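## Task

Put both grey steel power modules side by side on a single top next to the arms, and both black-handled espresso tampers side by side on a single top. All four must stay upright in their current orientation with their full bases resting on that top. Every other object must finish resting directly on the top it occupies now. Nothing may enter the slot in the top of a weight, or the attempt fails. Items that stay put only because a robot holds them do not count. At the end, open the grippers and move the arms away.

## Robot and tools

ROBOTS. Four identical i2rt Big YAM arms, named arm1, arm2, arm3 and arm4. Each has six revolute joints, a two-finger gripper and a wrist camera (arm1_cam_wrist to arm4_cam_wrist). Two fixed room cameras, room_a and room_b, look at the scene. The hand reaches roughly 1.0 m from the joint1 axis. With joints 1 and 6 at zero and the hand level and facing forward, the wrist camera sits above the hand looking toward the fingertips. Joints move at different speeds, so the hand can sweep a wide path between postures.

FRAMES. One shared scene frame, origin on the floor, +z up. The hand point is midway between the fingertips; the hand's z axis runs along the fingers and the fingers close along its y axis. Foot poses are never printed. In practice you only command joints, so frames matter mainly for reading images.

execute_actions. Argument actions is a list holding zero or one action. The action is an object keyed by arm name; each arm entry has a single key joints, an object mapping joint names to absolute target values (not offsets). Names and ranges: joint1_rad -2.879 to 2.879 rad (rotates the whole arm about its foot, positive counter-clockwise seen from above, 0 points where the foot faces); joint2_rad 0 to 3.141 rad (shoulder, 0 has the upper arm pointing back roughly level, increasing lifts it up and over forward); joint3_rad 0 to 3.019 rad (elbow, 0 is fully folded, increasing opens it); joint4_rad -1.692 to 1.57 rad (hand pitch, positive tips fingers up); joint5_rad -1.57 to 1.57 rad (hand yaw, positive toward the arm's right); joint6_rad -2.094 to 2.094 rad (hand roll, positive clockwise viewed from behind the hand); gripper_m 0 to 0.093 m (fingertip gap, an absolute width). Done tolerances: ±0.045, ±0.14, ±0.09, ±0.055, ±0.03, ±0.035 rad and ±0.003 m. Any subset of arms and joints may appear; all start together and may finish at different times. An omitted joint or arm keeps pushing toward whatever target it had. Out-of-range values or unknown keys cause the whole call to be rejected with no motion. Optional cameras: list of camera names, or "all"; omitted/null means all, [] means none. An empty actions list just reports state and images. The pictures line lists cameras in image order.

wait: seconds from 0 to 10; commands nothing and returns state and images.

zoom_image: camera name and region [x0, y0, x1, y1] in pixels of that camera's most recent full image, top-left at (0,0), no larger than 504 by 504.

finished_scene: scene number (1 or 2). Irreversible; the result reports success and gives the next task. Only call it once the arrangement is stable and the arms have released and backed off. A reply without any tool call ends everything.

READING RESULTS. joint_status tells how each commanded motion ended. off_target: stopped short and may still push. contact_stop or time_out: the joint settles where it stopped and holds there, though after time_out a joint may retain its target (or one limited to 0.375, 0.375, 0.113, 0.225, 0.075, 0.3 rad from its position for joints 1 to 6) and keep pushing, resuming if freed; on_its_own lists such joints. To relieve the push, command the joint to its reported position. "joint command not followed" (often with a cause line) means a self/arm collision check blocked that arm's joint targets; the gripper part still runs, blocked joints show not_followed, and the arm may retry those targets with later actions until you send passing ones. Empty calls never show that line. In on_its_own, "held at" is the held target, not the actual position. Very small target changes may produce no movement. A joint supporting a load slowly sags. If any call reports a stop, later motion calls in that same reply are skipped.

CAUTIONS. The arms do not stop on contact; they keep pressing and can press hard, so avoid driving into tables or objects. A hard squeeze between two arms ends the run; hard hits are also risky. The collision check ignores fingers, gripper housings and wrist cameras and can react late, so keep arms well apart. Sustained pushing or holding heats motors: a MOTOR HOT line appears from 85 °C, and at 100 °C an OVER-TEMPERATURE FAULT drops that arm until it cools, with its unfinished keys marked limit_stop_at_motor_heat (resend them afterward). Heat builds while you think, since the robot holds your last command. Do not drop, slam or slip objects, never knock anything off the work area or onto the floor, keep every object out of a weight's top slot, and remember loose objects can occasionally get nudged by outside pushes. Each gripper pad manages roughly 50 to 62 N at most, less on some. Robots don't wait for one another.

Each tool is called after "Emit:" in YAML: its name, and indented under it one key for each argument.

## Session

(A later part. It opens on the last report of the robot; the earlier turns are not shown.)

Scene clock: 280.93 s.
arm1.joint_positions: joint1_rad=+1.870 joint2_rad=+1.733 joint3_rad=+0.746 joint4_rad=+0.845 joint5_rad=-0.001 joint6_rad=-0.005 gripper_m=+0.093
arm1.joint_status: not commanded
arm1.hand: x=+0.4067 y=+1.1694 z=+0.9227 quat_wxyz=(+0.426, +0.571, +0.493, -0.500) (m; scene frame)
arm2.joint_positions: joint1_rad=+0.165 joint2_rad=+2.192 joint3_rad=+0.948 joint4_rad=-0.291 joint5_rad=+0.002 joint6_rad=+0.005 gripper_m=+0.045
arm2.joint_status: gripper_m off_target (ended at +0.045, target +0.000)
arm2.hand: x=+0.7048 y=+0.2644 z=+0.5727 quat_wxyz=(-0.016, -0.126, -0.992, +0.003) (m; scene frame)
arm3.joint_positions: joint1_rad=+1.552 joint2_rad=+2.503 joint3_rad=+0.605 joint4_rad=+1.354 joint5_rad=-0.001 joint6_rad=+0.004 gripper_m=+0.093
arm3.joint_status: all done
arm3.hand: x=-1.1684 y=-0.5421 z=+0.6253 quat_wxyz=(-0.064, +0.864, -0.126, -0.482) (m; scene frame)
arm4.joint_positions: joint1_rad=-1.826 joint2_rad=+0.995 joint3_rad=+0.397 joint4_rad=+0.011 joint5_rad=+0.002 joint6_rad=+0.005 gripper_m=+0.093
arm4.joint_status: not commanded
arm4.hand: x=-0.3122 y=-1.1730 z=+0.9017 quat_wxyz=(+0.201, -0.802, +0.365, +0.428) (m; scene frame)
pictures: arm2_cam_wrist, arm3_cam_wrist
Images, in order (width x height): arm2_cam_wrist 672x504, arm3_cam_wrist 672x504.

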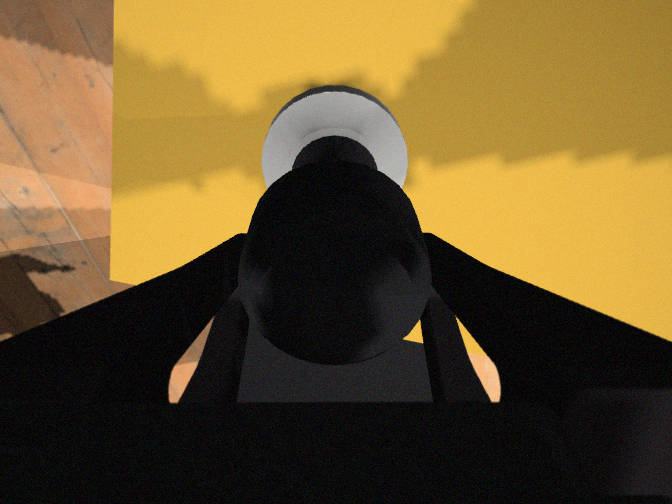

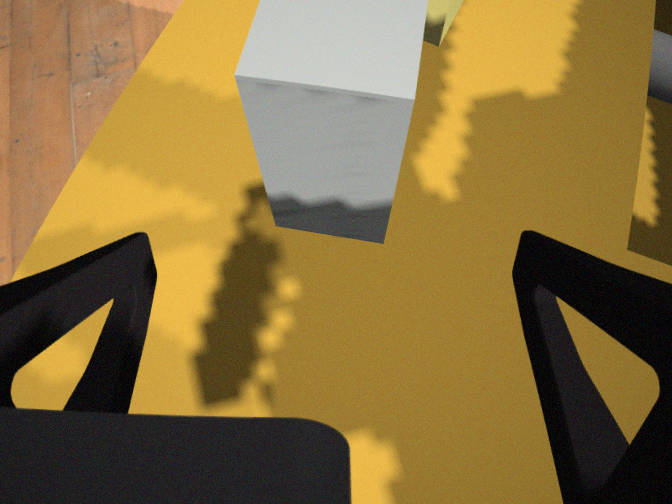

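Emit:
execute_actions:
  actions:
    - {"arm2":{"joints":{"joint2_rad":2.1,"joint3_rad":1.1,"joint4_rad":-0.45}},"arm3":{"joints":{"joint2_rad":2.1,"joint3_rad":0.45,"joint4_rad":1.1}}}
  cameras: []

Emit:
execute_actions:
  actions:
    - {"arm2":{"joints":{"joint1_rad":0.1,"joint2_rad":2.28,"joint3_rad":1.44,"joint4_rad":-0.6}},"arm3":{"joints":{"joint2_rad":1.5,"joint3_rad":0.8,"joint4_rad":0.4}}}
  cameras: ["arm2_cam_wrist"]

Scene clock: 290.87 s.
arm1.joint_positions: joint1_rad=+1.870 joint2_rad=+1.733 joint3_rad=+0.746 joint4_rad=+0.845 joint5_rad=-0.001 joint6_rad=-0.005 gripper_m=+0.093
arm1.joint_status: not commanded
arm1.hand: x=+0.4067 y=+1.1694 z=+0.9227 quat_wxyz=(+0.426, +0.571, +0.493, -0.500) (m; scene frame)
arm2.joint_positions: joint1_rad=+0.165 joint2_rad=+2.115 joint3_rad=+1.077 joint4_rad=-0.444 joint5_rad=+0.002 joint6_rad=+0.005 gripper_m=+0.045
arm2.joint_status: all done
arm2.hand: x=+0.7659 y=+0.2490 z=+0.6263 quat_wxyz=(-0.042, -0.126, -0.991, +0.006) (m; scene frame)
arm3.joint_positions: joint1_rad=+1.552 joint2_rad=+2.096 joint3_rad=+0.451 joint4_rad=+1.113 joint5_rad=-0.001 joint6_rad=+0.004 gripper_m=+0.093
arm3.joint_status: all done
arm3.hand: x=-1.1695 y=-0.5410 z=+0.7311 quat_wxyz=(-0.065, +0.862, -0.126, -0.488) (m; scene frame)
arm4.joint_positions: joint1_rad=-1.826 joint2_rad=+0.995 joint3_rad=+0.397 joint4_rad=+0.011 joint5_rad=+0.002 joint6_rad=+0.005 gripper_m=+0.093
arm4.joint_status: not commanded
arm4.hand: x=-0.3122 y=-1.1730 z=+0.9017 quat_wxyz=(+0.201, -0.802, +0.365, +0.428) (m; scene frame)
pictures: none
No camera images: the call's "cameras" was empty. Leave "cameras" out to get every camera's image.

Scene clock: 292.27 s.
arm1.joint_positions: joint1_rad=+1.870 joint2_rad=+1.733 joint3_rad=+0.746 joint4_rad=+0.845 joint5_rad=-0.001 joint6_rad=-0.005 gripper_m=+0.093
arm1.joint_status: not commanded
arm1.hand: x=+0.4067 y=+1.1694 z=+0.9227 quat_wxyz=(+0.426, +0.571, +0.493, -0.500) (m; scene frame)
arm2.joint_positions: joint1_rad=+0.101 joint2_rad=+2.308 joint3_rad=+1.408 joint4_rad=-0.599 joint5_rad=+0.001 joint6_rad=+0.005 gripper_m=+0.045
arm2.joint_status: all done
arm2.hand: x=+0.8428 y=+0.1916 z=+0.6014 quat_wxyz=(-0.033, -0.157, -0.987, +0.006) (m; scene frame)
arm3.joint_positions: joint1_rad=+1.552 joint2_rad=+1.488 joint3_rad=+0.794 joint4_rad=+0.412 joint5_rad=-0.001 joint6_rad=+0.004 gripper_m=+0.093
arm3.joint_status: all done
arm3.hand: x=-1.3003 y=-0.5011 z=+1.0120 quat_wxyz=(-0.080, +0.794, -0.116, -0.591) (m; scene frame)
arm4.joint_positions: joint1_rad=-1.826 joint2_rad=+0.995 joint3_rad=+0.397 joint4_rad=+0.011 joint5_rad=+0.002 joint6_rad=+0.005 gripper_m=+0.093
arm4.joint_status: not commanded
arm4.hand: x=-0.3122 y=-1.1730 z=+0.9017 quat_wxyz=(+0.201, -0.802, +0.365, +0.428) (m; scene frame)
pictures: arm2_cam_wrist
Images, in order (width x height): arm2_cam_wrist 672x504.

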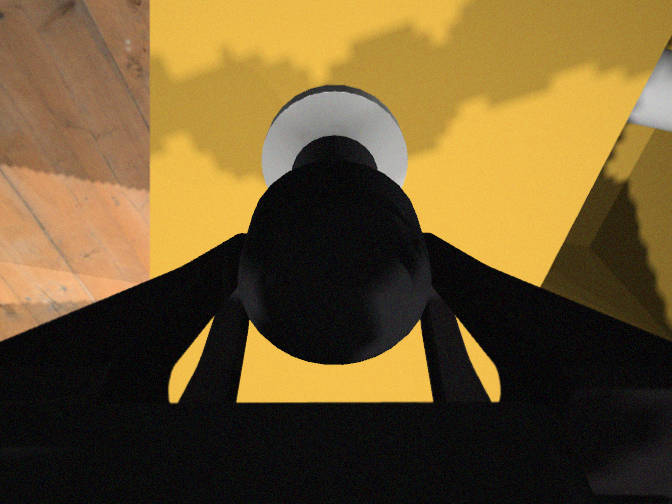

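Emit:
execute_actions:
  actions:
    - {"arm2":{"joints":{"joint2_rad":2.345}},"arm3":{"joints":{"joint1_rad":-0.5}}}
  cameras: []

Emit:
execute_actions:
  actions:
    - {"arm2":{"joints":{"gripper_m":0.093}}}
  cameras: []

Emit:
execute_actions:
  actions:
    - {"arm2":{"joints":{"joint2_rad":1.9,"joint3_rad":1.2}}}
  cameras: []

Emit:
execute_actions:
  actions:
    - {"arm2":{"joints":{"joint3_rad":0.84,"joint4_rad":0.8}}}
  cameras: []

Emit:
execute_actions:
  actions:
    - {"arm2":{"joints":{"joint2_rad":2.39,"joint4_rad":1.03}}}
  cameras: ["arm2_cam_wrist"]

Scene clock: 306.50 s.
arm1.joint_positions: joint1_rad=+1.870 joint2_rad=+1.733 joint3_rad=+0.746 joint4_rad=+0.845 joint5_rad=-0.001 joint6_rad=-0.005 gripper_m=+0.093
arm1.joint_status: not commanded
arm1.hand: x=+0.4067 y=+1.1694 z=+0.9227 quat_wxyz=(+0.426, +0.571, +0.493, -0.500) (m; scene frame)
arm2.joint_positions: joint1_rad=+0.101 joint2_rad=+2.356 joint3_rad=+1.409 joint4_rad=-0.600 joint5_rad=+0.001 joint6_rad=+0.005 gripper_m=+0.045
arm2.joint_status: all done
arm2.hand: x=+0.8280 y=+0.1964 z=+0.5750 quat_wxyz=(-0.009, -0.157, -0.987, +0.002) (m; scene frame)
arm3.joint_positions: joint1_rad=-0.501 joint2_rad=+1.491 joint3_rad=+0.794 joint4_rad=+0.412 joint5_rad=-0.001 joint6_rad=+0.004 gripper_m=+0.093
arm3.joint_status: all done
arm3.hand: x=-0.3281 y=-0.2410 z=+1.0156 quat_wxyz=(-0.552, +0.316, -0.736, -0.232) (m; scene frame)
arm4.joint_positions: joint1_rad=-1.826 joint2_rad=+0.995 joint3_rad=+0.397 joint4_rad=+0.011 joint5_rad=+0.002 joint6_rad=+0.005 gripper_m=+0.093
arm4.joint_status: not commanded
arm4.hand: x=-0.3122 y=-1.1730 z=+0.9017 quat_wxyz=(+0.201, -0.802, +0.365, +0.428) (m; scene frame)
pictures: none
No camera images: the call's "cameras" was empty. Leave "cameras" out to get every camera's image.

Scene clock: 307.20 s.
arm1.joint_positions: joint1_rad=+1.870 joint2_rad=+1.733 joint3_rad=+0.746 joint4_rad=+0.845 joint5_rad=-0.001 joint6_rad=-0.005 gripper_m=+0.093
arm1.joint_status: not commanded
arm1.hand: x=+0.4067 y=+1.1694 z=+0.9227 quat_wxyz=(+0.426, +0.571, +0.493, -0.500) (m; scene frame)
arm2.joint_positions: joint1_rad=+0.101 joint2_rad=+2.356 joint3_rad=+1.409 joint4_rad=-0.600 joint5_rad=+0.001 joint6_rad=+0.005 gripper_m=+0.093
arm2.joint_status: all done
arm2.hand: x=+0.8280 y=+0.1964 z=+0.5750 quat_wxyz=(-0.009, -0.157, -0.987, +0.002) (m; scene frame)
arm3.joint_positions: joint1_rad=-0.501 joint2_rad=+1.491 joint3_rad=+0.794 joint4_rad=+0.412 joint5_rad=-0.001 joint6_rad=+0.004 gripper_m=+0.093
arm3.joint_status: not commanded
arm3.hand: x=-0.3281 y=-0.2410 z=+1.0156 quat_wxyz=(-0.552, +0.316, -0.736, -0.232) (m; scene frame)
arm4.joint_positions: joint1_rad=-1.826 joint2_rad=+0.995 joint3_rad=+0.397 joint4_rad=+0.011 joint5_rad=+0.002 joint6_rad=+0.005 gripper_m=+0.093
arm4.joint_status: not commanded
arm4.hand: x=-0.3122 y=-1.1730 z=+0.9017 quat_wxyz=(+0.201, -0.802, +0.365, +0.428) (m; scene frame)
pictures: none
No camera images: the call's "cameras" was empty. Leave "cameras" out to get every camera's image.

Scene clock: 308.63 s.
arm1.joint_positions: joint1_rad=+1.870 joint2_rad=+1.733 joint3_rad=+0.746 joint4_rad=+0.845 joint5_rad=-0.001 joint6_rad=-0.005 gripper_m=+0.093
arm1.joint_status: not commanded
arm1.hand: x=+0.4067 y=+1.1694 z=+0.9227 quat_wxyz=(+0.426, +0.571, +0.493, -0.500) (m; scene frame)
arm2.joint_positions: joint1_rad=+0.101 joint2_rad=+1.901 joint3_rad=+1.204 joint4_rad=-0.600 joint5_rad=+0.001 joint6_rad=+0.005 gripper_m=+0.093
arm2.joint_status: all done
arm2.hand: x=+0.8306 y=+0.1956 z=+0.7656 quat_wxyz=(-0.133, -0.156, -0.979, +0.021) (m; scene frame)
arm3.joint_positions: joint1_rad=-0.501 joint2_rad=+1.491 joint3_rad=+0.794 joint4_rad=+0.412 joint5_rad=-0.001 joint6_rad=+0.004 gripper_m=+0.093
arm3.joint_status: not commanded
arm3.hand: x=-0.3281 y=-0.2410 z=+1.0156 quat_wxyz=(-0.552, +0.316, -0.736, -0.232) (m; scene frame)
arm4.joint_positions: joint1_rad=-1.826 joint2_rad=+0.995 joint3_rad=+0.397 joint4_rad=+0.011 joint5_rad=+0.002 joint6_rad=+0.005 gripper_m=+0.093
arm4.joint_status: not commanded
arm4.hand: x=-0.3122 y=-1.1730 z=+0.9017 quat_wxyz=(+0.201, -0.802, +0.365, +0.428) (m; scene frame)
pictures: none
No camera images: the call's "cameras" was empty. Leave "cameras" out to get every camera's image.

Scene clock: 310.37 s.
arm1.joint_positions: joint1_rad=+1.870 joint2_rad=+1.733 joint3_rad=+0.746 joint4_rad=+0.845 joint5_rad=-0.001 joint6_rad=-0.005 gripper_m=+0.093
arm1.joint_status: not commanded
arm1.hand: x=+0.4067 y=+1.1694 z=+0.9227 quat_wxyz=(+0.426, +0.571, +0.493, -0.500) (m; scene frame)
arm2.joint_positions: joint1_rad=+0.101 joint2_rad=+1.911 joint3_rad=+0.835 joint4_rad=+0.779 joint5_rad=+0.001 joint6_rad=+0.005 gripper_m=+0.093
arm2.joint_status: all done
arm2.hand: x=+0.8885 y=+0.1770 z=+0.8370 quat_wxyz=(-0.586, -0.127, -0.795, +0.091) (m; scene frame)
arm3.joint_positions: joint1_rad=-0.501 joint2_rad=+1.491 joint3_rad=+0.794 joint4_rad=+0.412 joint5_rad=-0.001 joint6_rad=+0.004 gripper_m=+0.093
arm3.joint_status: not commanded
arm3.hand: x=-0.3281 y=-0.2410 z=+1.0156 quat_wxyz=(-0.552, +0.316, -0.736, -0.232) (m; scene frame)
arm4.joint_positions: joint1_rad=-1.826 joint2_rad=+0.995 joint3_rad=+0.397 joint4_rad=+0.011 joint5_rad=+0.002 joint6_rad=+0.005 gripper_m=+0.093
arm4.joint_status: not commanded
arm4.hand: x=-0.3122 y=-1.1730 z=+0.9017 quat_wxyz=(+0.201, -0.802, +0.365, +0.428) (m; scene frame)
pictures: none
No camera images: the call's "cameras" was empty. Leave "cameras" out to get every camera's image.

Scene clock: 311.73 s.
arm1.joint_positions: joint1_rad=+1.870 joint2_rad=+1.733 joint3_rad=+0.746 joint4_rad=+0.845 joint5_rad=-0.001 joint6_rad=-0.005 gripper_m=+0.093
arm1.joint_status: not commanded
arm1.hand: x=+0.4067 y=+1.1694 z=+0.9227 quat_wxyz=(+0.426, +0.571, +0.493, -0.500) (m; scene frame)
arm2.joint_positions: joint1_rad=+0.101 joint2_rad=+2.408 joint3_rad=+0.835 joint4_rad=+1.011 joint5_rad=+0.001 joint6_rad=+0.005 gripper_m=+0.093
arm2.joint_status: all done
arm2.hand: x=+0.8182 y=+0.1995 z=+0.6015 quat_wxyz=(-0.476, -0.138, -0.865, +0.074) (m; scene frame)
arm3.joint_positions: joint1_rad=-0.501 joint2_rad=+1.491 joint3_rad=+0.794 joint4_rad=+0.412 joint5_rad=-0.001 joint6_rad=+0.004 gripper_m=+0.093
arm3.joint_status: not commanded
arm3.hand: x=-0.3281 y=-0.2410 z=+1.0156 quat_wxyz=(-0.552, +0.316, -0.736, -0.232) (m; scene frame)
arm4.joint_positions: joint1_rad=-1.826 joint2_rad=+0.995 joint3_rad=+0.397 joint4_rad=+0.011 joint5_rad=+0.002 joint6_rad=+0.005 gripper_m=+0.093
arm4.joint_status: not commanded
arm4.hand: x=-0.3122 y=-1.1730 z=+0.9017 quat_wxyz=(+0.201, -0.802, +0.365, +0.428) (m; scene frame)
pictures: arm2_cam_wrist
Images, in order (width x height): arm2_cam_wrist 672x504.

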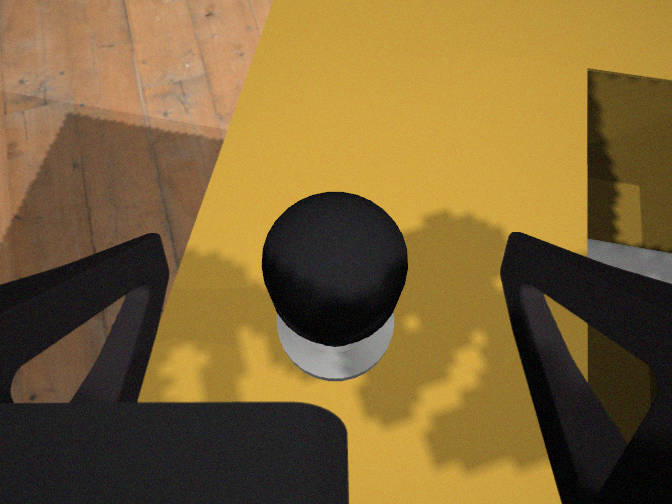

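Emit:
execute_actions:
  actions:
    - {"arm2":{"joints":{"joint2_rad":2.62,"joint3_rad":0.985,"joint4_rad":1.13,"gripper_m":0.075}}}
  cameras: ["arm2_cam_wrist"]

Scene clock: 315.13 s.
arm1.joint_positions: joint1_rad=+1.870 joint2_rad=+1.733 joint3_rad=+0.746 joint4_rad=+0.845 joint5_rad=-0.001 joint6_rad=-0.005 gripper_m=+0.093
arm1.joint_status: not commanded
arm1.hand: x=+0.4067 y=+1.1694 z=+0.9227 quat_wxyz=(+0.426, +0.571, +0.493, -0.500) (m; scene frame)
arm2.joint_positions: joint1_rad=+0.101 joint2_rad=+2.639 joint3_rad=+0.985 joint4_rad=+1.113 joint5_rad=+0.001 joint6_rad=+0.005 gripper_m=+0.075
arm2.joint_status: all done
arm2.hand: x=+0.8270 y=+0.1967 z=+0.5268 quat_wxyz=(-0.485, -0.137, -0.860, +0.075) (m; scene frame)
arm3.joint_positions: joint1_rad=-0.501 joint2_rad=+1.491 joint3_rad=+0.794 joint4_rad=+0.412 joint5_rad=-0.001 joint6_rad=+0.004 gripper_m=+0.093
arm3.joint_status: not commanded
arm3.hand: x=-0.3281 y=-0.2410 z=+1.0156 quat_wxyz=(-0.552, +0.316, -0.736, -0.232) (m; scene frame)
arm4.joint_positions: joint1_rad=-1.826 joint2_rad=+0.995 joint3_rad=+0.397 joint4_rad=+0.011 joint5_rad=+0.002 joint6_rad=+0.005 gripper_m=+0.093
arm4.joint_status: not commanded
arm4.hand: x=-0.3122 y=-1.1730 z=+0.9017 quat_wxyz=(+0.201, -0.802, +0.365, +0.428) (m; scene frame)
pictures: arm2_cam_wrist
Images, in order (width x height): arm2_cam_wrist 672x504.

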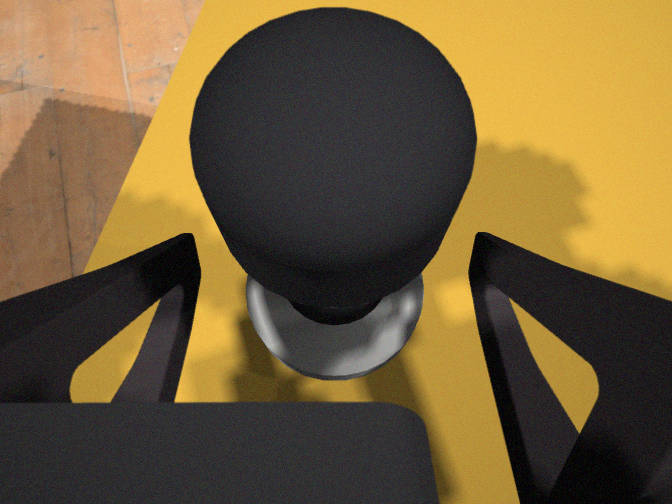

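Emit:
execute_actions:
  actions:
    - {"arm2":{"joints":{"joint2_rad":2.69,"joint3_rad":1.0,"joint4_rad":1.17}}}
  cameras: ["arm2_cam_wrist"]

Emit:
execute_actions:
  actions:
    - {"arm2":{"joints":{"gripper_m":0}}}
  cameras: ["arm2_cam_wrist"]

Scene clock: 319.27 s.
arm1.joint_positions: joint1_rad=+1.870 joint2_rad=+1.733 joint3_rad=+0.746 joint4_rad=+0.845 joint5_rad=-0.001 joint6_rad=-0.005 gripper_m=+0.093
arm1.joint_status: not commanded
arm1.hand: x=+0.4067 y=+1.1694 z=+0.9227 quat_wxyz=(+0.426, +0.571, +0.493, -0.500) (m; scene frame)
arm2.joint_positions: joint1_rad=+0.101 joint2_rad=+2.691 joint3_rad=+0.994 joint4_rad=+1.156 joint5_rad=+0.001 joint6_rad=+0.005 gripper_m=+0.075
arm2.joint_status: all done
arm2.hand: x=+0.8175 y=+0.1998 z=+0.5096 quat_wxyz=(-0.485, -0.137, -0.860, +0.075) (m; scene frame)
arm3.joint_positions: joint1_rad=-0.501 joint2_rad=+1.491 joint3_rad=+0.794 joint4_rad=+0.412 joint5_rad=-0.001 joint6_rad=+0.004 gripper_m=+0.093
arm3.joint_status: not commanded
arm3.hand: x=-0.3281 y=-0.2410 z=+1.0156 quat_wxyz=(-0.552, +0.316, -0.736, -0.232) (m; scene frame)
arm4.joint_positions: joint1_rad=-1.826 joint2_rad=+0.995 joint3_rad=+0.397 joint4_rad=+0.011 joint5_rad=+0.002 joint6_rad=+0.005 gripper_m=+0.093
arm4.joint_status: not commanded
arm4.hand: x=-0.3122 y=-1.1730 z=+0.9017 quat_wxyz=(+0.201, -0.802, +0.365, +0.428) (m; scene frame)
pictures: arm2_cam_wrist
Images, in order (width x height): arm2_cam_wrist 672x504.

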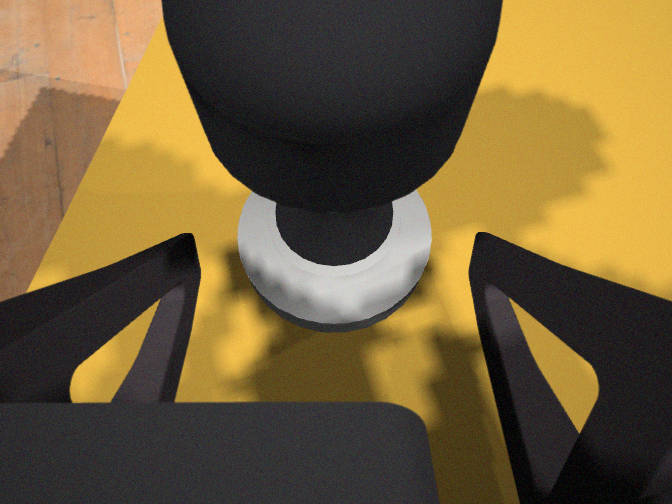

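Scene clock: 319.93 s.
arm1.joint_positions: joint1_rad=+1.870 joint2_rad=+1.733 joint3_rad=+0.746 joint4_rad=+0.845 joint5_rad=-0.001 joint6_rad=-0.005 gripper_m=+0.093
arm1.joint_status: not commanded
arm1.hand: x=+0.4067 y=+1.1694 z=+0.9227 quat_wxyz=(+0.426, +0.571, +0.493, -0.500) (m; scene frame)
arm2.joint_positions: joint1_rad=+0.101 joint2_rad=+2.691 joint3_rad=+0.994 joint4_rad=+1.156 joint5_rad=+0.001 joint6_rad=+0.005 gripper_m=+0.049
arm2.joint_status: gripper_m off_target (ended at +0.049, target +0.000)
arm2.hand: x=+0.8175 y=+0.1998 z=+0.5096 quat_wxyz=(-0.485, -0.137, -0.860, +0.075) (m; scene frame)
arm3.joint_positions: joint1_rad=-0.501 joint2_rad=+1.491 joint3_rad=+0.794 joint4_rad=+0.412 joint5_rad=-0.001 joint6_rad=+0.004 gripper_m=+0.093
arm3.joint_status: not commanded
arm3.hand: x=-0.3281 y=-0.2410 z=+1.0156 quat_wxyz=(-0.552, +0.316, -0.736, -0.232) (m; scene frame)
arm4.joint_positions: joint1_rad=-1.826 joint2_rad=+0.995 joint3_rad=+0.397 joint4_rad=+0.011 joint5_rad=+0.002 joint6_rad=+0.005 gripper_m=+0.093
arm4.joint_status: not commanded
arm4.hand: x=-0.3122 y=-1.1730 z=+0.9017 quat_wxyz=(+0.201, -0.802, +0.365, +0.428) (m; scene frame)
pictures: arm2_cam_wrist
Images, in order (width x height): arm2_cam_wrist 672x504.

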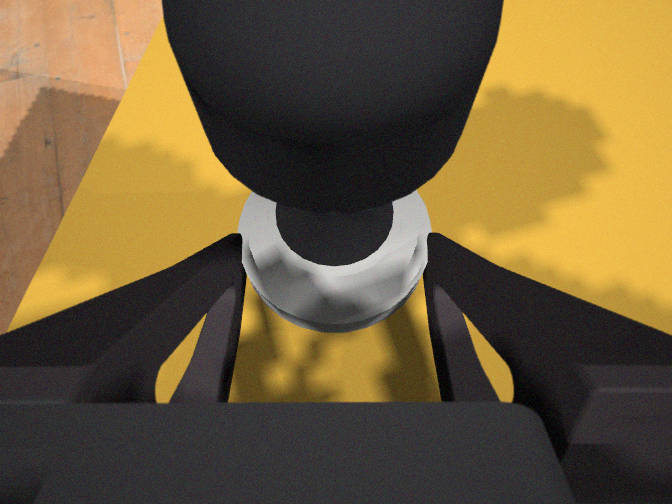

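Emit:
execute_actions:
  actions:
    - {"arm2":{"joints":{"gripper_m":0.065}}}
  cameras: []

Emit:
execute_actions:
  actions:
    - {"arm2":{"joints":{"joint3_rad":1.025}}}
  cameras: []

Emit:
execute_actions:
  actions:
    - {"arm2":{"joints":{"gripper_m":0}}}
  cameras: ["arm2_cam_wrist"]

Scene clock: 325.93 s.
arm1.joint_positions: joint1_rad=+1.870 joint2_rad=+1.733 joint3_rad=+0.746 joint4_rad=+0.845 joint5_rad=-0.001 joint6_rad=-0.005 gripper_m=+0.093
arm1.joint_status: not commanded
arm1.hand: x=+0.4067 y=+1.1694 z=+0.9227 quat_wxyz=(+0.426, +0.571, +0.493, -0.500) (m; scene frame)
arm2.joint_positions: joint1_rad=+0.101 joint2_rad=+2.691 joint3_rad=+0.994 joint4_rad=+1.156 joint5_rad=+0.001 joint6_rad=+0.005 gripper_m=+0.065
arm2.joint_status: all done
arm2.hand: x=+0.8175 y=+0.1998 z=+0.5096 quat_wxyz=(-0.485, -0.137, -0.860, +0.075) (m; scene frame)
arm3.joint_positions: joint1_rad=-0.501 joint2_rad=+1.491 joint3_rad=+0.794 joint4_rad=+0.412 joint5_rad=-0.001 joint6_rad=+0.004 gripper_m=+0.093
arm3.joint_status: not commanded
arm3.hand: x=-0.3281 y=-0.2410 z=+1.0156 quat_wxyz=(-0.552, +0.316, -0.736, -0.232) (m; scene frame)
arm4.joint_positions: joint1_rad=-1.826 joint2_rad=+0.995 joint3_rad=+0.397 joint4_rad=+0.011 joint5_rad=+0.002 joint6_rad=+0.005 gripper_m=+0.093
arm4.joint_status: not commanded
arm4.hand: x=-0.3122 y=-1.1730 z=+0.9017 quat_wxyz=(+0.201, -0.802, +0.365, +0.428) (m; scene frame)
pictures: none
No camera images: the call's "cameras" was empty. Leave "cameras" out to get every camera's image.

Scene clock: 326.57 s.
arm1.joint_positions: joint1_rad=+1.870 joint2_rad=+1.733 joint3_rad=+0.746 joint4_rad=+0.845 joint5_rad=-0.001 joint6_rad=-0.005 gripper_m=+0.093
arm1.joint_status: not commanded
arm1.hand: x=+0.4067 y=+1.1694 z=+0.9227 quat_wxyz=(+0.426, +0.571, +0.493, -0.500) (m; scene frame)
arm2.joint_positions: joint1_rad=+0.101 joint2_rad=+2.691 joint3_rad=+1.017 joint4_rad=+1.156 joint5_rad=+0.001 joint6_rad=+0.005 gripper_m=+0.065
arm2.joint_status: all done
arm2.hand: x=+0.8285 y=+0.1962 z=+0.5135 quat_wxyz=(-0.495, -0.136, -0.855, +0.077) (m; scene frame)
arm3.joint_positions: joint1_rad=-0.501 joint2_rad=+1.491 joint3_rad=+0.794 joint4_rad=+0.412 joint5_rad=-0.001 joint6_rad=+0.004 gripper_m=+0.093
arm3.joint_status: not commanded
arm3.hand: x=-0.3281 y=-0.2410 z=+1.0156 quat_wxyz=(-0.552, +0.316, -0.736, -0.232) (m; scene frame)
arm4.joint_positions: joint1_rad=-1.826 joint2_rad=+0.995 joint3_rad=+0.397 joint4_rad=+0.011 joint5_rad=+0.002 joint6_rad=+0.005 gripper_m=+0.093
arm4.joint_status: not commanded
arm4.hand: x=-0.3122 y=-1.1730 z=+0.9017 quat_wxyz=(+0.201, -0.802, +0.365, +0.428) (m; scene frame)
pictures: none
No camera images: the call's "cameras" was empty. Leave "cameras" out to get every camera's image.

Scene clock: 327.20 s.
arm1.joint_positions: joint1_rad=+1.870 joint2_rad=+1.733 joint3_rad=+0.746 joint4_rad=+0.845 joint5_rad=-0.001 joint6_rad=-0.005 gripper_m=+0.093
arm1.joint_status: not commanded
arm1.hand: x=+0.4067 y=+1.1694 z=+0.9227 quat_wxyz=(+0.426, +0.571, +0.493, -0.500) (m; scene frame)
arm2.joint_positions: joint1_rad=+0.101 joint2_rad=+2.691 joint3_rad=+1.017 joint4_rad=+1.156 joint5_rad=+0.001 joint6_rad=+0.005 gripper_m=+0.050
arm2.joint_status: gripper_m off_target (ended at +0.050, target +0.000)
arm2.hand: x=+0.8285 y=+0.1962 z=+0.5135 quat_wxyz=(-0.495, -0.136, -0.855, +0.077) (m; scene frame)
arm3.joint_positions: joint1_rad=-0.501 joint2_rad=+1.491 joint3_rad=+0.794 joint4_rad=+0.412 joint5_rad=-0.001 joint6_rad=+0.004 gripper_m=+0.093
arm3.joint_status: not commanded
arm3.hand: x=-0.3281 y=-0.2410 z=+1.0156 quat_wxyz=(-0.552, +0.316, -0.736, -0.232) (m; scene frame)
arm4.joint_positions: joint1_rad=-1.826 joint2_rad=+0.995 joint3_rad=+0.397 joint4_rad=+0.011 joint5_rad=+0.002 joint6_rad=+0.005 gripper_m=+0.093
arm4.joint_status: not commanded
arm4.hand: x=-0.3122 y=-1.1730 z=+0.9017 quat_wxyz=(+0.201, -0.802, +0.365, +0.428) (m; scene frame)
pictures: arm2_cam_wrist
Images, in order (width x height): arm2_cam_wrist 672x504.

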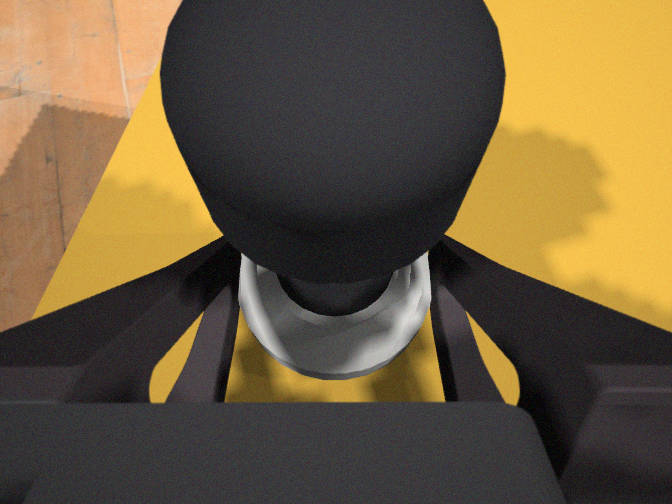

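Emit:
execute_actions:
  actions:
    - {"arm2":{"joints":{"joint2_rad":2.3,"joint4_rad":0.9}}}
  cameras: []

Emit:
execute_actions:
  actions:
    - {"arm2":{"joints":{"joint1_rad":-1.95,"joint2_rad":1.74,"joint3_rad":1.27,"joint4_rad":0.02}}}
  cameras: ["arm3_cam_wrist"]

Scene clock: 333.17 s.
arm1.joint_positions: joint1_rad=+1.870 joint2_rad=+1.733 joint3_rad=+0.746 joint4_rad=+0.845 joint5_rad=-0.001 joint6_rad=-0.005 gripper_m=+0.093
arm1.joint_status: not commanded
arm1.hand: x=+0.4067 y=+1.1694 z=+0.9227 quat_wxyz=(+0.426, +0.571, +0.493, -0.500) (m; scene frame)
arm2.joint_positions: joint1_rad=+0.101 joint2_rad=+2.329 joint3_rad=+1.015 joint4_rad=+0.887 joint5_rad=+0.001 joint6_rad=+0.005 gripper_m=+0.050
arm2.joint_status: all done
arm2.hand: x=+0.9105 y=+0.1699 z=+0.6680 quat_wxyz=(-0.533, -0.133, -0.831, +0.083) (m; scene frame)
arm3.joint_positions: joint1_rad=-0.501 joint2_rad=+1.491 joint3_rad=+0.794 joint4_rad=+0.412 joint5_rad=-0.001 joint6_rad=+0.004 gripper_m=+0.093
arm3.joint_status: not commanded
arm3.hand: x=-0.3281 y=-0.2410 z=+1.0156 quat_wxyz=(-0.552, +0.316, -0.736, -0.232) (m; scene frame)
arm4.joint_positions: joint1_rad=-1.826 joint2_rad=+0.995 joint3_rad=+0.397 joint4_rad=+0.011 joint5_rad=+0.002 joint6_rad=+0.005 gripper_m=+0.093
arm4.joint_status: not commanded
arm4.hand: x=-0.3122 y=-1.1730 z=+0.9017 quat_wxyz=(+0.201, -0.802, +0.365, +0.428) (m; scene frame)
pictures: none
No camera images: the call's "cameras" was empty. Leave "cameras" out to get every camera's image.

Scene clock: 335.40 s.
arm1.joint_positions: joint1_rad=+1.870 joint2_rad=+1.733 joint3_rad=+0.746 joint4_rad=+0.845 joint5_rad=-0.001 joint6_rad=-0.005 gripper_m=+0.093
arm1.joint_status: not commanded
arm1.hand: x=+0.4067 y=+1.1694 z=+0.9227 quat_wxyz=(+0.426, +0.571, +0.493, -0.500) (m; scene frame)
arm2.joint_positions: joint1_rad=-1.963 joint2_rad=+1.790 joint3_rad=+1.258 joint4_rad=+0.006 joint5_rad=+0.003 joint6_rad=+0.005 gripper_m=+0.050
arm2.joint_status: all done
arm2.hand: x=-0.2231 y=-0.1236 z=+0.9528 quat_wxyz=(-0.186, -0.804, -0.322, +0.464) (m; scene frame)
arm3.joint_positions: joint1_rad=-0.501 joint2_rad=+1.491 joint3_rad=+0.794 joint4_rad=+0.412 joint5_rad=-0.001 joint6_rad=+0.004 gripper_m=+0.093
arm3.joint_status: not commanded
arm3.hand: x=-0.3281 y=-0.2410 z=+1.0156 quat_wxyz=(-0.552, +0.316, -0.736, -0.232) (m; scene frame)
arm4.joint_positions: joint1_rad=-1.826 joint2_rad=+0.995 joint3_rad=+0.397 joint4_rad=+0.011 joint5_rad=+0.002 joint6_rad=+0.005 gripper_m=+0.093
arm4.joint_status: not commanded
arm4.hand: x=-0.3122 y=-1.1730 z=+0.9017 quat_wxyz=(+0.201, -0.802, +0.365, +0.428) (m; scene frame)
pictures: arm3_cam_wrist
Images, in order (width x height): arm3_cam_wrist 672x504.

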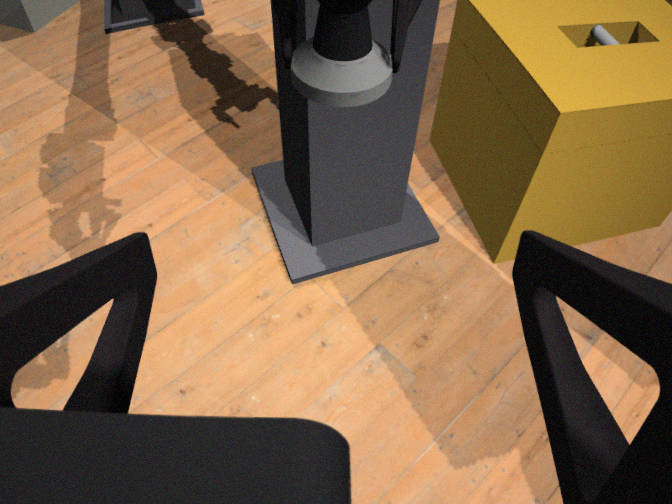

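Emit:
execute_actions:
  actions:
    - {"arm3":{"joints":{"joint2_rad":1.85,"joint3_rad":1.44,"joint4_rad":0.0}}}
  cameras: ["arm3_cam_wrist","arm2_cam_wrist"]

Scene clock: 343.20 s.
arm1.joint_positions: joint1_rad=+1.870 joint2_rad=+1.733 joint3_rad=+0.746 joint4_rad=+0.845 joint5_rad=-0.001 joint6_rad=-0.005 gripper_m=+0.093
arm1.joint_status: not commanded
arm1.hand: x=+0.4067 y=+1.1694 z=+0.9227 quat_wxyz=(+0.426, +0.571, +0.493, -0.500) (m; scene frame)
arm2.joint_positions: joint1_rad=-1.963 joint2_rad=+1.790 joint3_rad=+1.258 joint4_rad=+0.006 joint5_rad=+0.003 joint6_rad=+0.005 gripper_m=+0.050
arm2.joint_status: not commanded
arm2.hand: x=-0.2231 y=-0.1236 z=+0.9528 quat_wxyz=(-0.186, -0.804, -0.322, +0.464) (m; scene frame)
arm3.joint_positions: joint1_rad=-0.501 joint2_rad=+1.853 joint3_rad=+1.407 joint4_rad=+0.011 joint5_rad=-0.001 joint6_rad=+0.004 gripper_m=+0.093
arm3.joint_status: all done
arm3.hand: x=-0.2089 y=-0.1168 z=+1.0237 quat_wxyz=(-0.496, +0.332, -0.775, -0.207) (m; scene frame)
arm4.joint_positions: joint1_rad=-1.826 joint2_rad=+0.995 joint3_rad=+0.397 joint4_rad=+0.011 joint5_rad=+0.002 joint6_rad=+0.005 gripper_m=+0.093
arm4.joint_status: not commanded
arm4.hand: x=-0.3122 y=-1.1730 z=+0.9017 quat_wxyz=(+0.201, -0.802, +0.365, +0.428) (m; scene frame)
pictures: arm2_cam_wrist, arm3_cam_wrist
Images, in order (width x height): arm2_cam_wrist 672x504, arm3_cam_wrist 672x504.

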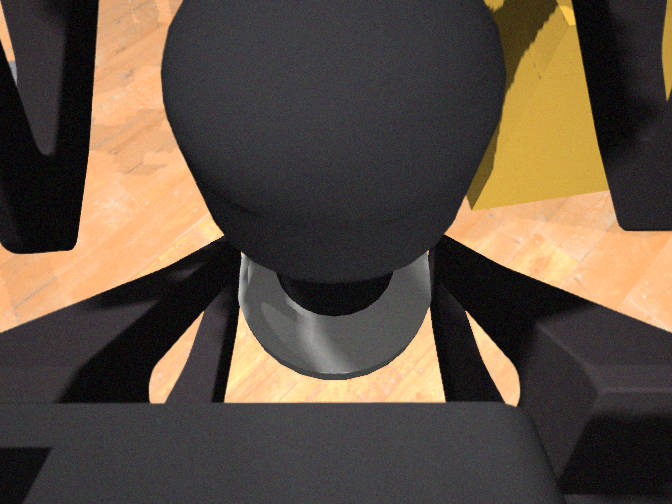

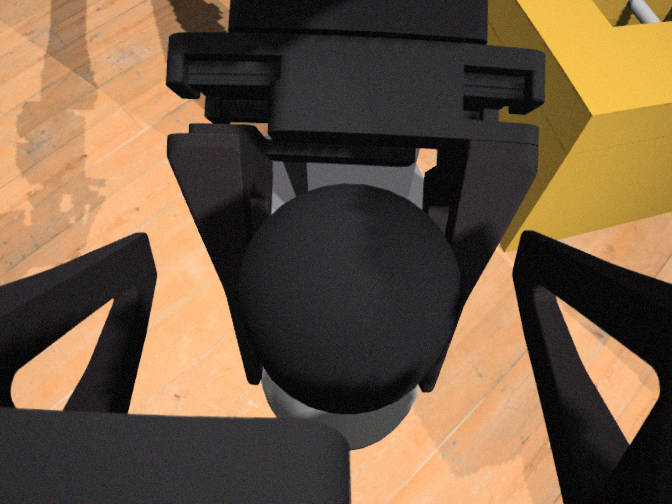

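Emit:
execute_actions:
  actions:
    - {"arm3":{"joints":{"gripper_m":0,"joint4_rad":-0.025}}}
  cameras: ["arm3_cam_wrist"]

Scene clock: 346.67 s.
arm1.joint_positions: joint1_rad=+1.870 joint2_rad=+1.733 joint3_rad=+0.746 joint4_rad=+0.845 joint5_rad=-0.001 joint6_rad=-0.005 gripper_m=+0.093
arm1.joint_status: not commanded
arm1.hand: x=+0.4067 y=+1.1694 z=+0.9227 quat_wxyz=(+0.426, +0.571, +0.493, -0.500) (m; scene frame)
arm2.joint_positions: joint1_rad=-1.963 joint2_rad=+1.789 joint3_rad=+1.258 joint4_rad=+0.006 joint5_rad=+0.004 joint6_rad=+0.007 gripper_m=+0.050
arm2.joint_status: not commanded
arm2.hand: x=-0.2234 y=-0.1232 z=+0.9531 quat_wxyz=(-0.186, -0.804, -0.321, +0.464) (m; scene frame)
arm3.joint_positions: joint1_rad=-0.503 joint2_rad=+1.853 joint3_rad=+1.407 joint4_rad=-0.010 joint5_rad=+0.003 joint6_rad=+0.006 gripper_m=+0.044
arm3.joint_status: gripper_m off_target (ended at +0.044, target +0.000); the others done
arm3.hand: x=-0.2090 y=-0.1199 z=+1.0189 quat_wxyz=(-0.488, +0.332, -0.781, -0.202) (m; scene frame)
arm4.joint_positions: joint1_rad=-1.826 joint2_rad=+0.995 joint3_rad=+0.397 joint4_rad=+0.011 joint5_rad=+0.002 joint6_rad=+0.005 gripper_m=+0.093
arm4.joint_status: not commanded
arm4.hand: x=-0.3122 y=-1.1730 z=+0.9017 quat_wxyz=(+0.201, -0.802, +0.365, +0.428) (m; scene frame)
pictures: arm3_cam_wrist
Images, in order (width x height): arm3_cam_wrist 672x504.

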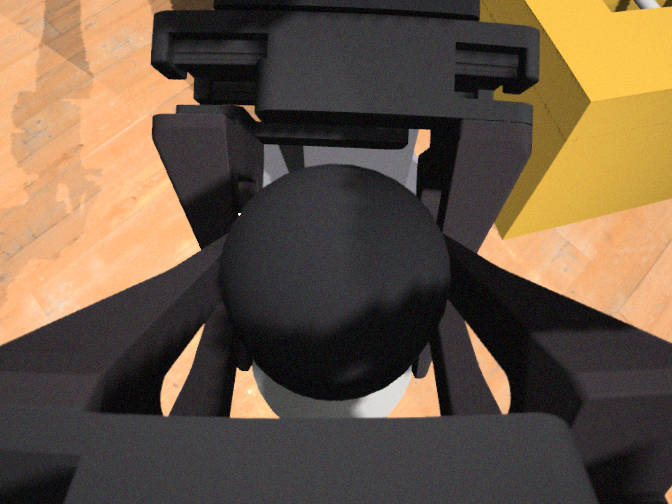

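Emit:
execute_actions:
  actions:
    - {"arm2":{"joints":{"gripper_m":0.093,"joint2_rad":1.78}}}
  cameras: []

Emit:
execute_actions:
  actions:
    - {"arm2":{"joints":{"joint3_rad":0.9,"joint2_rad":1.6}}}
  cameras: []

Emit:
execute_actions:
  actions:
    - {"arm3":{"joints":{"joint1_rad":0.96,"joint3_rad":1.11,"joint4_rad":0.35}}}
  cameras: []

Emit:
execute_actions:
  actions:
    - {"arm3":{"joints":{"joint2_rad":2.29,"joint4_rad":0.815}}}
  cameras: ["arm3_cam_wrist","room_b"]

Emit:
zoom_image:
  camera: "room_b"
  region: [240,250,350,335]

Scene clock: 356.30 s.
arm1.joint_positions: joint1_rad=+1.870 joint2_rad=+1.733 joint3_rad=+0.746 joint4_rad=+0.845 joint5_rad=-0.001 joint6_rad=-0.005 gripper_m=+0.093
arm1.joint_status: not commanded
arm1.hand: x=+0.4067 y=+1.1694 z=+0.9227 quat_wxyz=(+0.426, +0.571, +0.493, -0.500) (m; scene frame)
arm2.joint_positions: joint1_rad=-1.963 joint2_rad=+1.791 joint3_rad=+1.258 joint4_rad=+0.006 joint5_rad=+0.004 joint6_rad=+0.007 gripper_m=+0.093
arm2.joint_status: all done
arm2.hand: x=-0.2232 y=-0.1235 z=+0.9520 quat_wxyz=(-0.185, -0.805, -0.321, +0.464) (m; scene frame)
arm3.joint_positions: joint1_rad=-0.503 joint2_rad=+1.860 joint3_rad=+1.407 joint4_rad=-0.027 joint5_rad=+0.003 joint6_rad=+0.006 gripper_m=+0.044
arm3.joint_status: not commanded
arm3.hand: x=-0.2099 y=-0.1210 z=+1.0105 quat_wxyz=(-0.479, +0.334, -0.787, -0.198) (m; scene frame)
arm4.joint_positions: joint1_rad=-1.826 joint2_rad=+0.995 joint3_rad=+0.397 joint4_rad=+0.011 joint5_rad=+0.002 joint6_rad=+0.005 gripper_m=+0.093
arm4.joint_status: not commanded
arm4.hand: x=-0.3122 y=-1.1730 z=+0.9017 quat_wxyz=(+0.201, -0.802, +0.365, +0.428) (m; scene frame)
pictures: none
No camera images: the call's "cameras" was empty. Leave "cameras" out to get every camera's image.

Scene clock: 357.53 s.
arm1.joint_positions: joint1_rad=+1.870 joint2_rad=+1.733 joint3_rad=+0.746 joint4_rad=+0.845 joint5_rad=-0.001 joint6_rad=-0.005 gripper_m=+0.093
arm1.joint_status: not commanded
arm1.hand: x=+0.4067 y=+1.1694 z=+0.9227 quat_wxyz=(+0.426, +0.571, +0.493, -0.500) (m; scene frame)
arm2.joint_positions: joint1_rad=-1.963 joint2_rad=+1.608 joint3_rad=+0.898 joint4_rad=+0.007 joint5_rad=+0.004 joint6_rad=+0.007 gripper_m=+0.093
arm2.joint_status: all done
arm2.hand: x=-0.1290 y=-0.0324 z=+0.8828 quat_wxyz=(-0.156, -0.842, -0.336, +0.391) (m; scene frame)
arm3.joint_positions: joint1_rad=-0.503 joint2_rad=+1.860 joint3_rad=+1.407 joint4_rad=-0.027 joint5_rad=+0.003 joint6_rad=+0.006 gripper_m=+0.044
arm3.joint_status: not commanded
arm3.hand: x=-0.2099 y=-0.1210 z=+1.0105 quat_wxyz=(-0.479, +0.334, -0.787, -0.198) (m; scene frame)
arm4.joint_positions: joint1_rad=-1.826 joint2_rad=+0.995 joint3_rad=+0.397 joint4_rad=+0.011 joint5_rad=+0.002 joint6_rad=+0.005 gripper_m=+0.093
arm4.joint_status: not commanded
arm4.hand: x=-0.3122 y=-1.1730 z=+0.9017 quat_wxyz=(+0.201, -0.802, +0.365, +0.428) (m; scene frame)
pictures: none
No camera images: the call's "cameras" was empty. Leave "cameras" out to get every camera's image.

Scene clock: 359.33 s.
arm1.joint_positions: joint1_rad=+1.870 joint2_rad=+1.733 joint3_rad=+0.746 joint4_rad=+0.845 joint5_rad=-0.001 joint6_rad=-0.005 gripper_m=+0.093
arm1.joint_status: not commanded
arm1.hand: x=+0.4067 y=+1.1694 z=+0.9227 quat_wxyz=(+0.426, +0.571, +0.493, -0.500) (m; scene frame)
arm2.joint_positions: joint1_rad=-1.963 joint2_rad=+1.608 joint3_rad=+0.898 joint4_rad=+0.007 joint5_rad=+0.004 joint6_rad=+0.007 gripper_m=+0.093
arm2.joint_status: not commanded
arm2.hand: x=-0.1290 y=-0.0324 z=+0.8828 quat_wxyz=(-0.156, -0.842, -0.336, +0.391) (m; scene frame)
arm3.joint_positions: joint1_rad=+0.968 joint2_rad=+1.884 joint3_rad=+1.096 joint4_rad=+0.318 joint5_rad=-0.003 joint6_rad=+0.006 gripper_m=+0.044
arm3.joint_status: all done
arm3.hand: x=-1.1828 y=-0.1392 z=+0.8963 quat_wxyz=(-0.215, +0.776, -0.360, -0.471) (m; scene frame)
arm4.joint_positions: joint1_rad=-1.826 joint2_rad=+0.995 joint3_rad=+0.397 joint4_rad=+0.011 joint5_rad=+0.002 joint6_rad=+0.005 gripper_m=+0.093
arm4.joint_status: not commanded
arm4.hand: x=-0.3122 y=-1.1730 z=+0.9017 quat_wxyz=(+0.201, -0.802, +0.365, +0.428) (m; scene frame)
pictures: none
No camera images: the call's "cameras" was empty. Leave "cameras" out to get every camera's image.

Scene clock: 360.77 s.
arm1.joint_positions: joint1_rad=+1.870 joint2_rad=+1.733 joint3_rad=+0.746 joint4_rad=+0.845 joint5_rad=-0.001 joint6_rad=-0.005 gripper_m=+0.093
arm1.joint_status: not commanded
arm1.hand: x=+0.4067 y=+1.1694 z=+0.9227 quat_wxyz=(+0.426, +0.571, +0.493, -0.500) (m; scene frame)
arm2.joint_positions: joint1_rad=-1.963 joint2_rad=+1.608 joint3_rad=+0.898 joint4_rad=+0.007 joint5_rad=+0.004 joint6_rad=+0.007 gripper_m=+0.093
arm2.joint_status: not commanded
arm2.hand: x=-0.1290 y=-0.0324 z=+0.8828 quat_wxyz=(-0.156, -0.842, -0.336, +0.391) (m; scene frame)
arm3.joint_positions: joint1_rad=+0.968 joint2_rad=+2.334 joint3_rad=+1.079 joint4_rad=+0.777 joint5_rad=-0.003 joint6_rad=+0.006 gripper_m=+0.044
arm3.joint_status: all done
arm3.hand: x=-1.1667 y=-0.1581 z=+0.6899 quat_wxyz=(-0.213, +0.778, -0.361, -0.468) (m; scene frame)
arm4.joint_positions: joint1_rad=-1.826 joint2_rad=+0.995 joint3_rad=+0.397 joint4_rad=+0.011 joint5_rad=+0.002 joint6_rad=+0.005 gripper_m=+0.093
arm4.joint_status: not commanded
arm4.hand: x=-0.3122 y=-1.1730 z=+0.9017 quat_wxyz=(+0.201, -0.802, +0.365, +0.428) (m; scene frame)
pictures: arm3_cam_wrist, room_b
Images, in order (width x height): arm3_cam_wrist 672x504, room_b 672x504.

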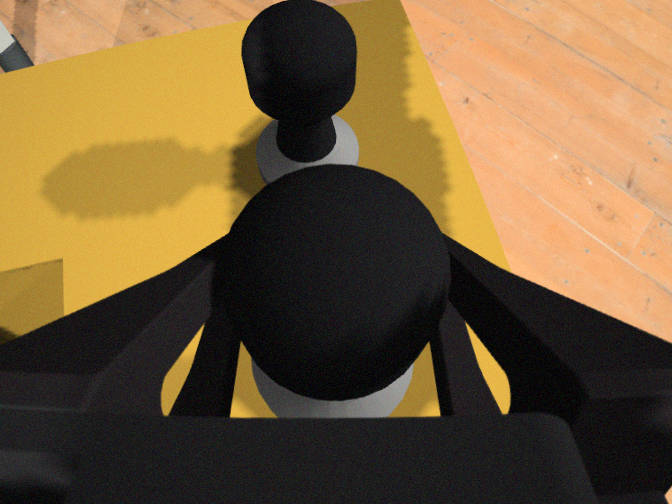

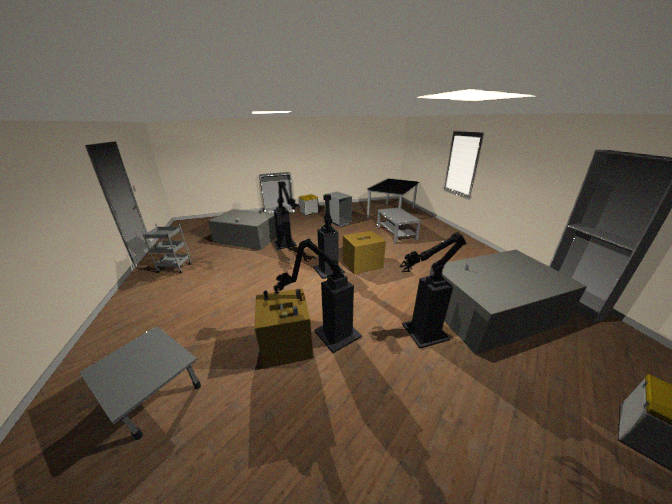

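Region (240, 250, 350, 335) of room_b's 672x504 image, scaled by 4.582, with more detail than that image has; it fills the top 389 rows of this view, and the rest is white.

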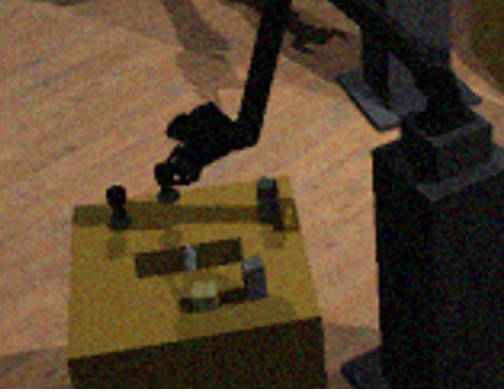

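Emit:
execute_actions:
  actions:
    - {"arm3":{"joints":{"joint2_rad":2.43,"joint3_rad":1.18,"joint4_rad":0.905}}}
  cameras: []

Emit:
execute_actions:
  actions:
    - {"arm3":{"joints":{"joint2_rad":2.48}}}
  cameras: []

Scene clock: 365.67 s.
arm1.joint_positions: joint1_rad=+1.870 joint2_rad=+1.733 joint3_rad=+0.746 joint4_rad=+0.845 joint5_rad=-0.001 joint6_rad=-0.005 gripper_m=+0.093
arm1.joint_status: not commanded
arm1.hand: x=+0.4067 y=+1.1694 z=+0.9227 quat_wxyz=(+0.426, +0.571, +0.493, -0.500) (m; scene frame)
arm2.joint_positions: joint1_rad=-1.963 joint2_rad=+1.608 joint3_rad=+0.898 joint4_rad=+0.007 joint5_rad=+0.004 joint6_rad=+0.007 gripper_m=+0.093
arm2.joint_status: not commanded
arm2.hand: x=-0.1290 y=-0.0324 z=+0.8828 quat_wxyz=(-0.156, -0.842, -0.336, +0.391) (m; scene frame)
arm3.joint_positions: joint1_rad=+0.968 joint2_rad=+2.453 joint3_rad=+1.163 joint4_rad=+0.870 joint5_rad=-0.003 joint6_rad=+0.006 gripper_m=+0.044
arm3.joint_status: all done
arm3.hand: x=-1.1782 y=-0.1446 z=+0.6600 quat_wxyz=(-0.223, +0.764, -0.355, -0.490) (m; scene frame)
arm4.joint_positions: joint1_rad=-1.826 joint2_rad=+0.995 joint3_rad=+0.397 joint4_rad=+0.011 joint5_rad=+0.002 joint6_rad=+0.005 gripper_m=+0.093
arm4.joint_status: not commanded
arm4.hand: x=-0.3122 y=-1.1730 z=+0.9017 quat_wxyz=(+0.201, -0.802, +0.365, +0.428) (m; scene frame)
pictures: none
No camera images: the call's "cameras" was empty. Leave "cameras" out to get every camera's image.

Scene clock: 366.43 s.
arm1.joint_positions: joint1_rad=+1.870 joint2_rad=+1.733 joint3_rad=+0.746 joint4_rad=+0.845 joint5_rad=-0.001 joint6_rad=-0.005 gripper_m=+0.093
arm1.joint_status: not commanded
arm1.hand: x=+0.4067 y=+1.1694 z=+0.9227 quat_wxyz=(+0.426, +0.571, +0.493, -0.500) (m; scene frame)
arm2.joint_positions: joint1_rad=-1.963 joint2_rad=+1.608 joint3_rad=+0.898 joint4_rad=+0.007 joint5_rad=+0.004 joint6_rad=+0.007 gripper_m=+0.093
arm2.joint_status: not commanded
arm2.hand: x=-0.1290 y=-0.0324 z=+0.8828 quat_wxyz=(-0.156, -0.842, -0.336, +0.391) (m; scene frame)
arm3.joint_positions: joint1_rad=+0.968 joint2_rad=+2.492 joint3_rad=+1.163 joint4_rad=+0.871 joint5_rad=-0.003 joint6_rad=+0.005 gripper_m=+0.044
arm3.joint_status: all done
arm3.hand: x=-1.1707 y=-0.1534 z=+0.6349 quat_wxyz=(-0.217, +0.773, -0.359, -0.476) (m; scene frame)
arm4.joint_positions: joint1_rad=-1.826 joint2_rad=+0.995 joint3_rad=+0.397 joint4_rad=+0.011 joint5_rad=+0.002 joint6_rad=+0.005 gripper_m=+0.093
arm4.joint_status: not commanded
arm4.hand: x=-0.3122 y=-1.1730 z=+0.9017 quat_wxyz=(+0.201, -0.802, +0.365, +0.428) (m; scene frame)
pictures: none
No camera images: the call's "cameras" was empty. Leave "cameras" out to get every camera's image.

Emit:
execute_actions:
  actions:
    - {"arm3":{"joints":{"gripper_m":0.093}}}
  cameras: []

Emit:
execute_actions:
  actions:
    - {"arm3":{"joints":{"joint2_rad":2.1,"joint3_rad":1.0,"joint4_rad":0.5}}}
  cameras: ["arm3_cam_wrist","room_b"]

Emit:
zoom_image:
  camera: "room_b"
  region: [240,250,350,335]

Scene clock: 373.50 s.
arm1.joint_positions: joint1_rad=+1.870 joint2_rad=+1.733 joint3_rad=+0.746 joint4_rad=+0.845 joint5_rad=-0.001 joint6_rad=-0.005 gripper_m=+0.093
arm1.joint_status: not commanded
arm1.hand: x=+0.4067 y=+1.1694 z=+0.9227 quat_wxyz=(+0.426, +0.571, +0.493, -0.500) (m; scene frame)
arm2.joint_positions: joint1_rad=-1.963 joint2_rad=+1.608 joint3_rad=+0.898 joint4_rad=+0.007 joint5_rad=+0.004 joint6_rad=+0.007 gripper_m=+0.093
arm2.joint_status: not commanded
arm2.hand: x=-0.1290 y=-0.0324 z=+0.8828 quat_wxyz=(-0.156, -0.842, -0.336, +0.391) (m; scene frame)
arm3.joint_positions: joint1_rad=+0.968 joint2_rad=+2.492 joint3_rad=+1.164 joint4_rad=+0.882 joint5_rad=-0.003 joint6_rad=+0.005 gripper_m=+0.093
arm3.joint_status: all done
arm3.hand: x=-1.1718 y=-0.1521 z=+0.6375 quat_wxyz=(-0.219, +0.770, -0.358, -0.480) (m; scene frame)
arm4.joint_positions: joint1_rad=-1.826 joint2_rad=+0.995 joint3_rad=+0.397 joint4_rad=+0.011 joint5_rad=+0.002 joint6_rad=+0.005 gripper_m=+0.093
arm4.joint_status: not commanded
arm4.hand: x=-0.3122 y=-1.1730 z=+0.9017 quat_wxyz=(+0.201, -0.802, +0.365, +0.428) (m; scene frame)
pictures: none
No camera images: the call's "cameras" was empty. Leave "cameras" out to get every camera's image.

Scene clock: 374.77 s.
arm1.joint_positions: joint1_rad=+1.870 joint2_rad=+1.733 joint3_rad=+0.746 joint4_rad=+0.845 joint5_rad=-0.001 joint6_rad=-0.005 gripper_m=+0.093
arm1.joint_status: not commanded
arm1.hand: x=+0.4067 y=+1.1694 z=+0.9227 quat_wxyz=(+0.426, +0.571, +0.493, -0.500) (m; scene frame)
arm2.joint_positions: joint1_rad=-1.963 joint2_rad=+1.608 joint3_rad=+0.898 joint4_rad=+0.007 joint5_rad=+0.004 joint6_rad=+0.007 gripper_m=+0.093
arm2.joint_status: not commanded
arm2.hand: x=-0.1290 y=-0.0324 z=+0.8828 quat_wxyz=(-0.156, -0.842, -0.336, +0.391) (m; scene frame)
arm3.joint_positions: joint1_rad=+0.968 joint2_rad=+2.083 joint3_rad=+0.991 joint4_rad=+0.512 joint5_rad=-0.003 joint6_rad=+0.005 gripper_m=+0.093
arm3.joint_status: all done
arm3.hand: x=-1.1536 y=-0.1735 z=+0.7628 quat_wxyz=(-0.195, +0.801, -0.372, -0.428) (m; scene frame)
arm4.joint_positions: joint1_rad=-1.826 joint2_rad=+0.995 joint3_rad=+0.397 joint4_rad=+0.011 joint5_rad=+0.002 joint6_rad=+0.005 gripper_m=+0.093
arm4.joint_status: not commanded
arm4.hand: x=-0.3122 y=-1.1730 z=+0.9017 quat_wxyz=(+0.201, -0.802, +0.365, +0.428) (m; scene frame)
pictures: arm3_cam_wrist, room_b
Images, in order (width x height): arm3_cam_wrist 672x504, room_b 672x504.

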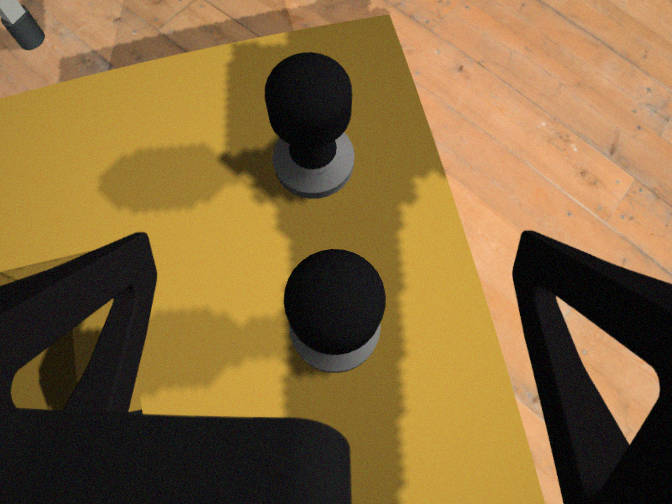

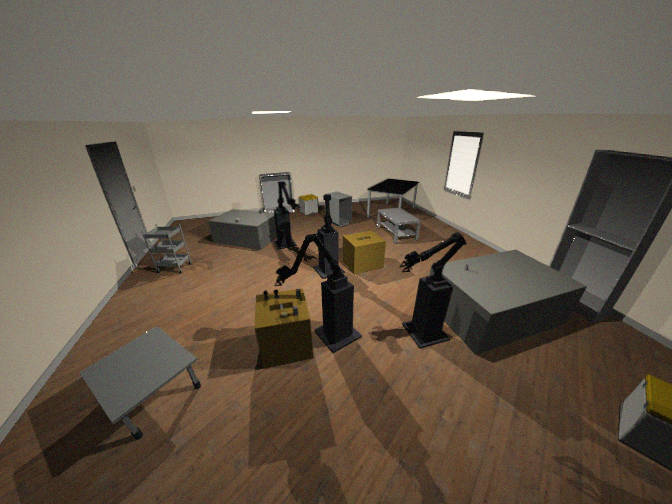

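Region (240, 250, 350, 335) of room_b's 672x504 image, scaled by 4.582, with more detail than that image has; it fills the top 389 rows of this view, and the rest is white.

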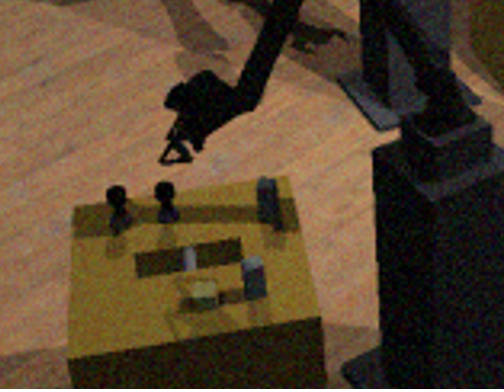

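Emit:
finished_scene:
  scene: 1

The scene is finished: the task was done.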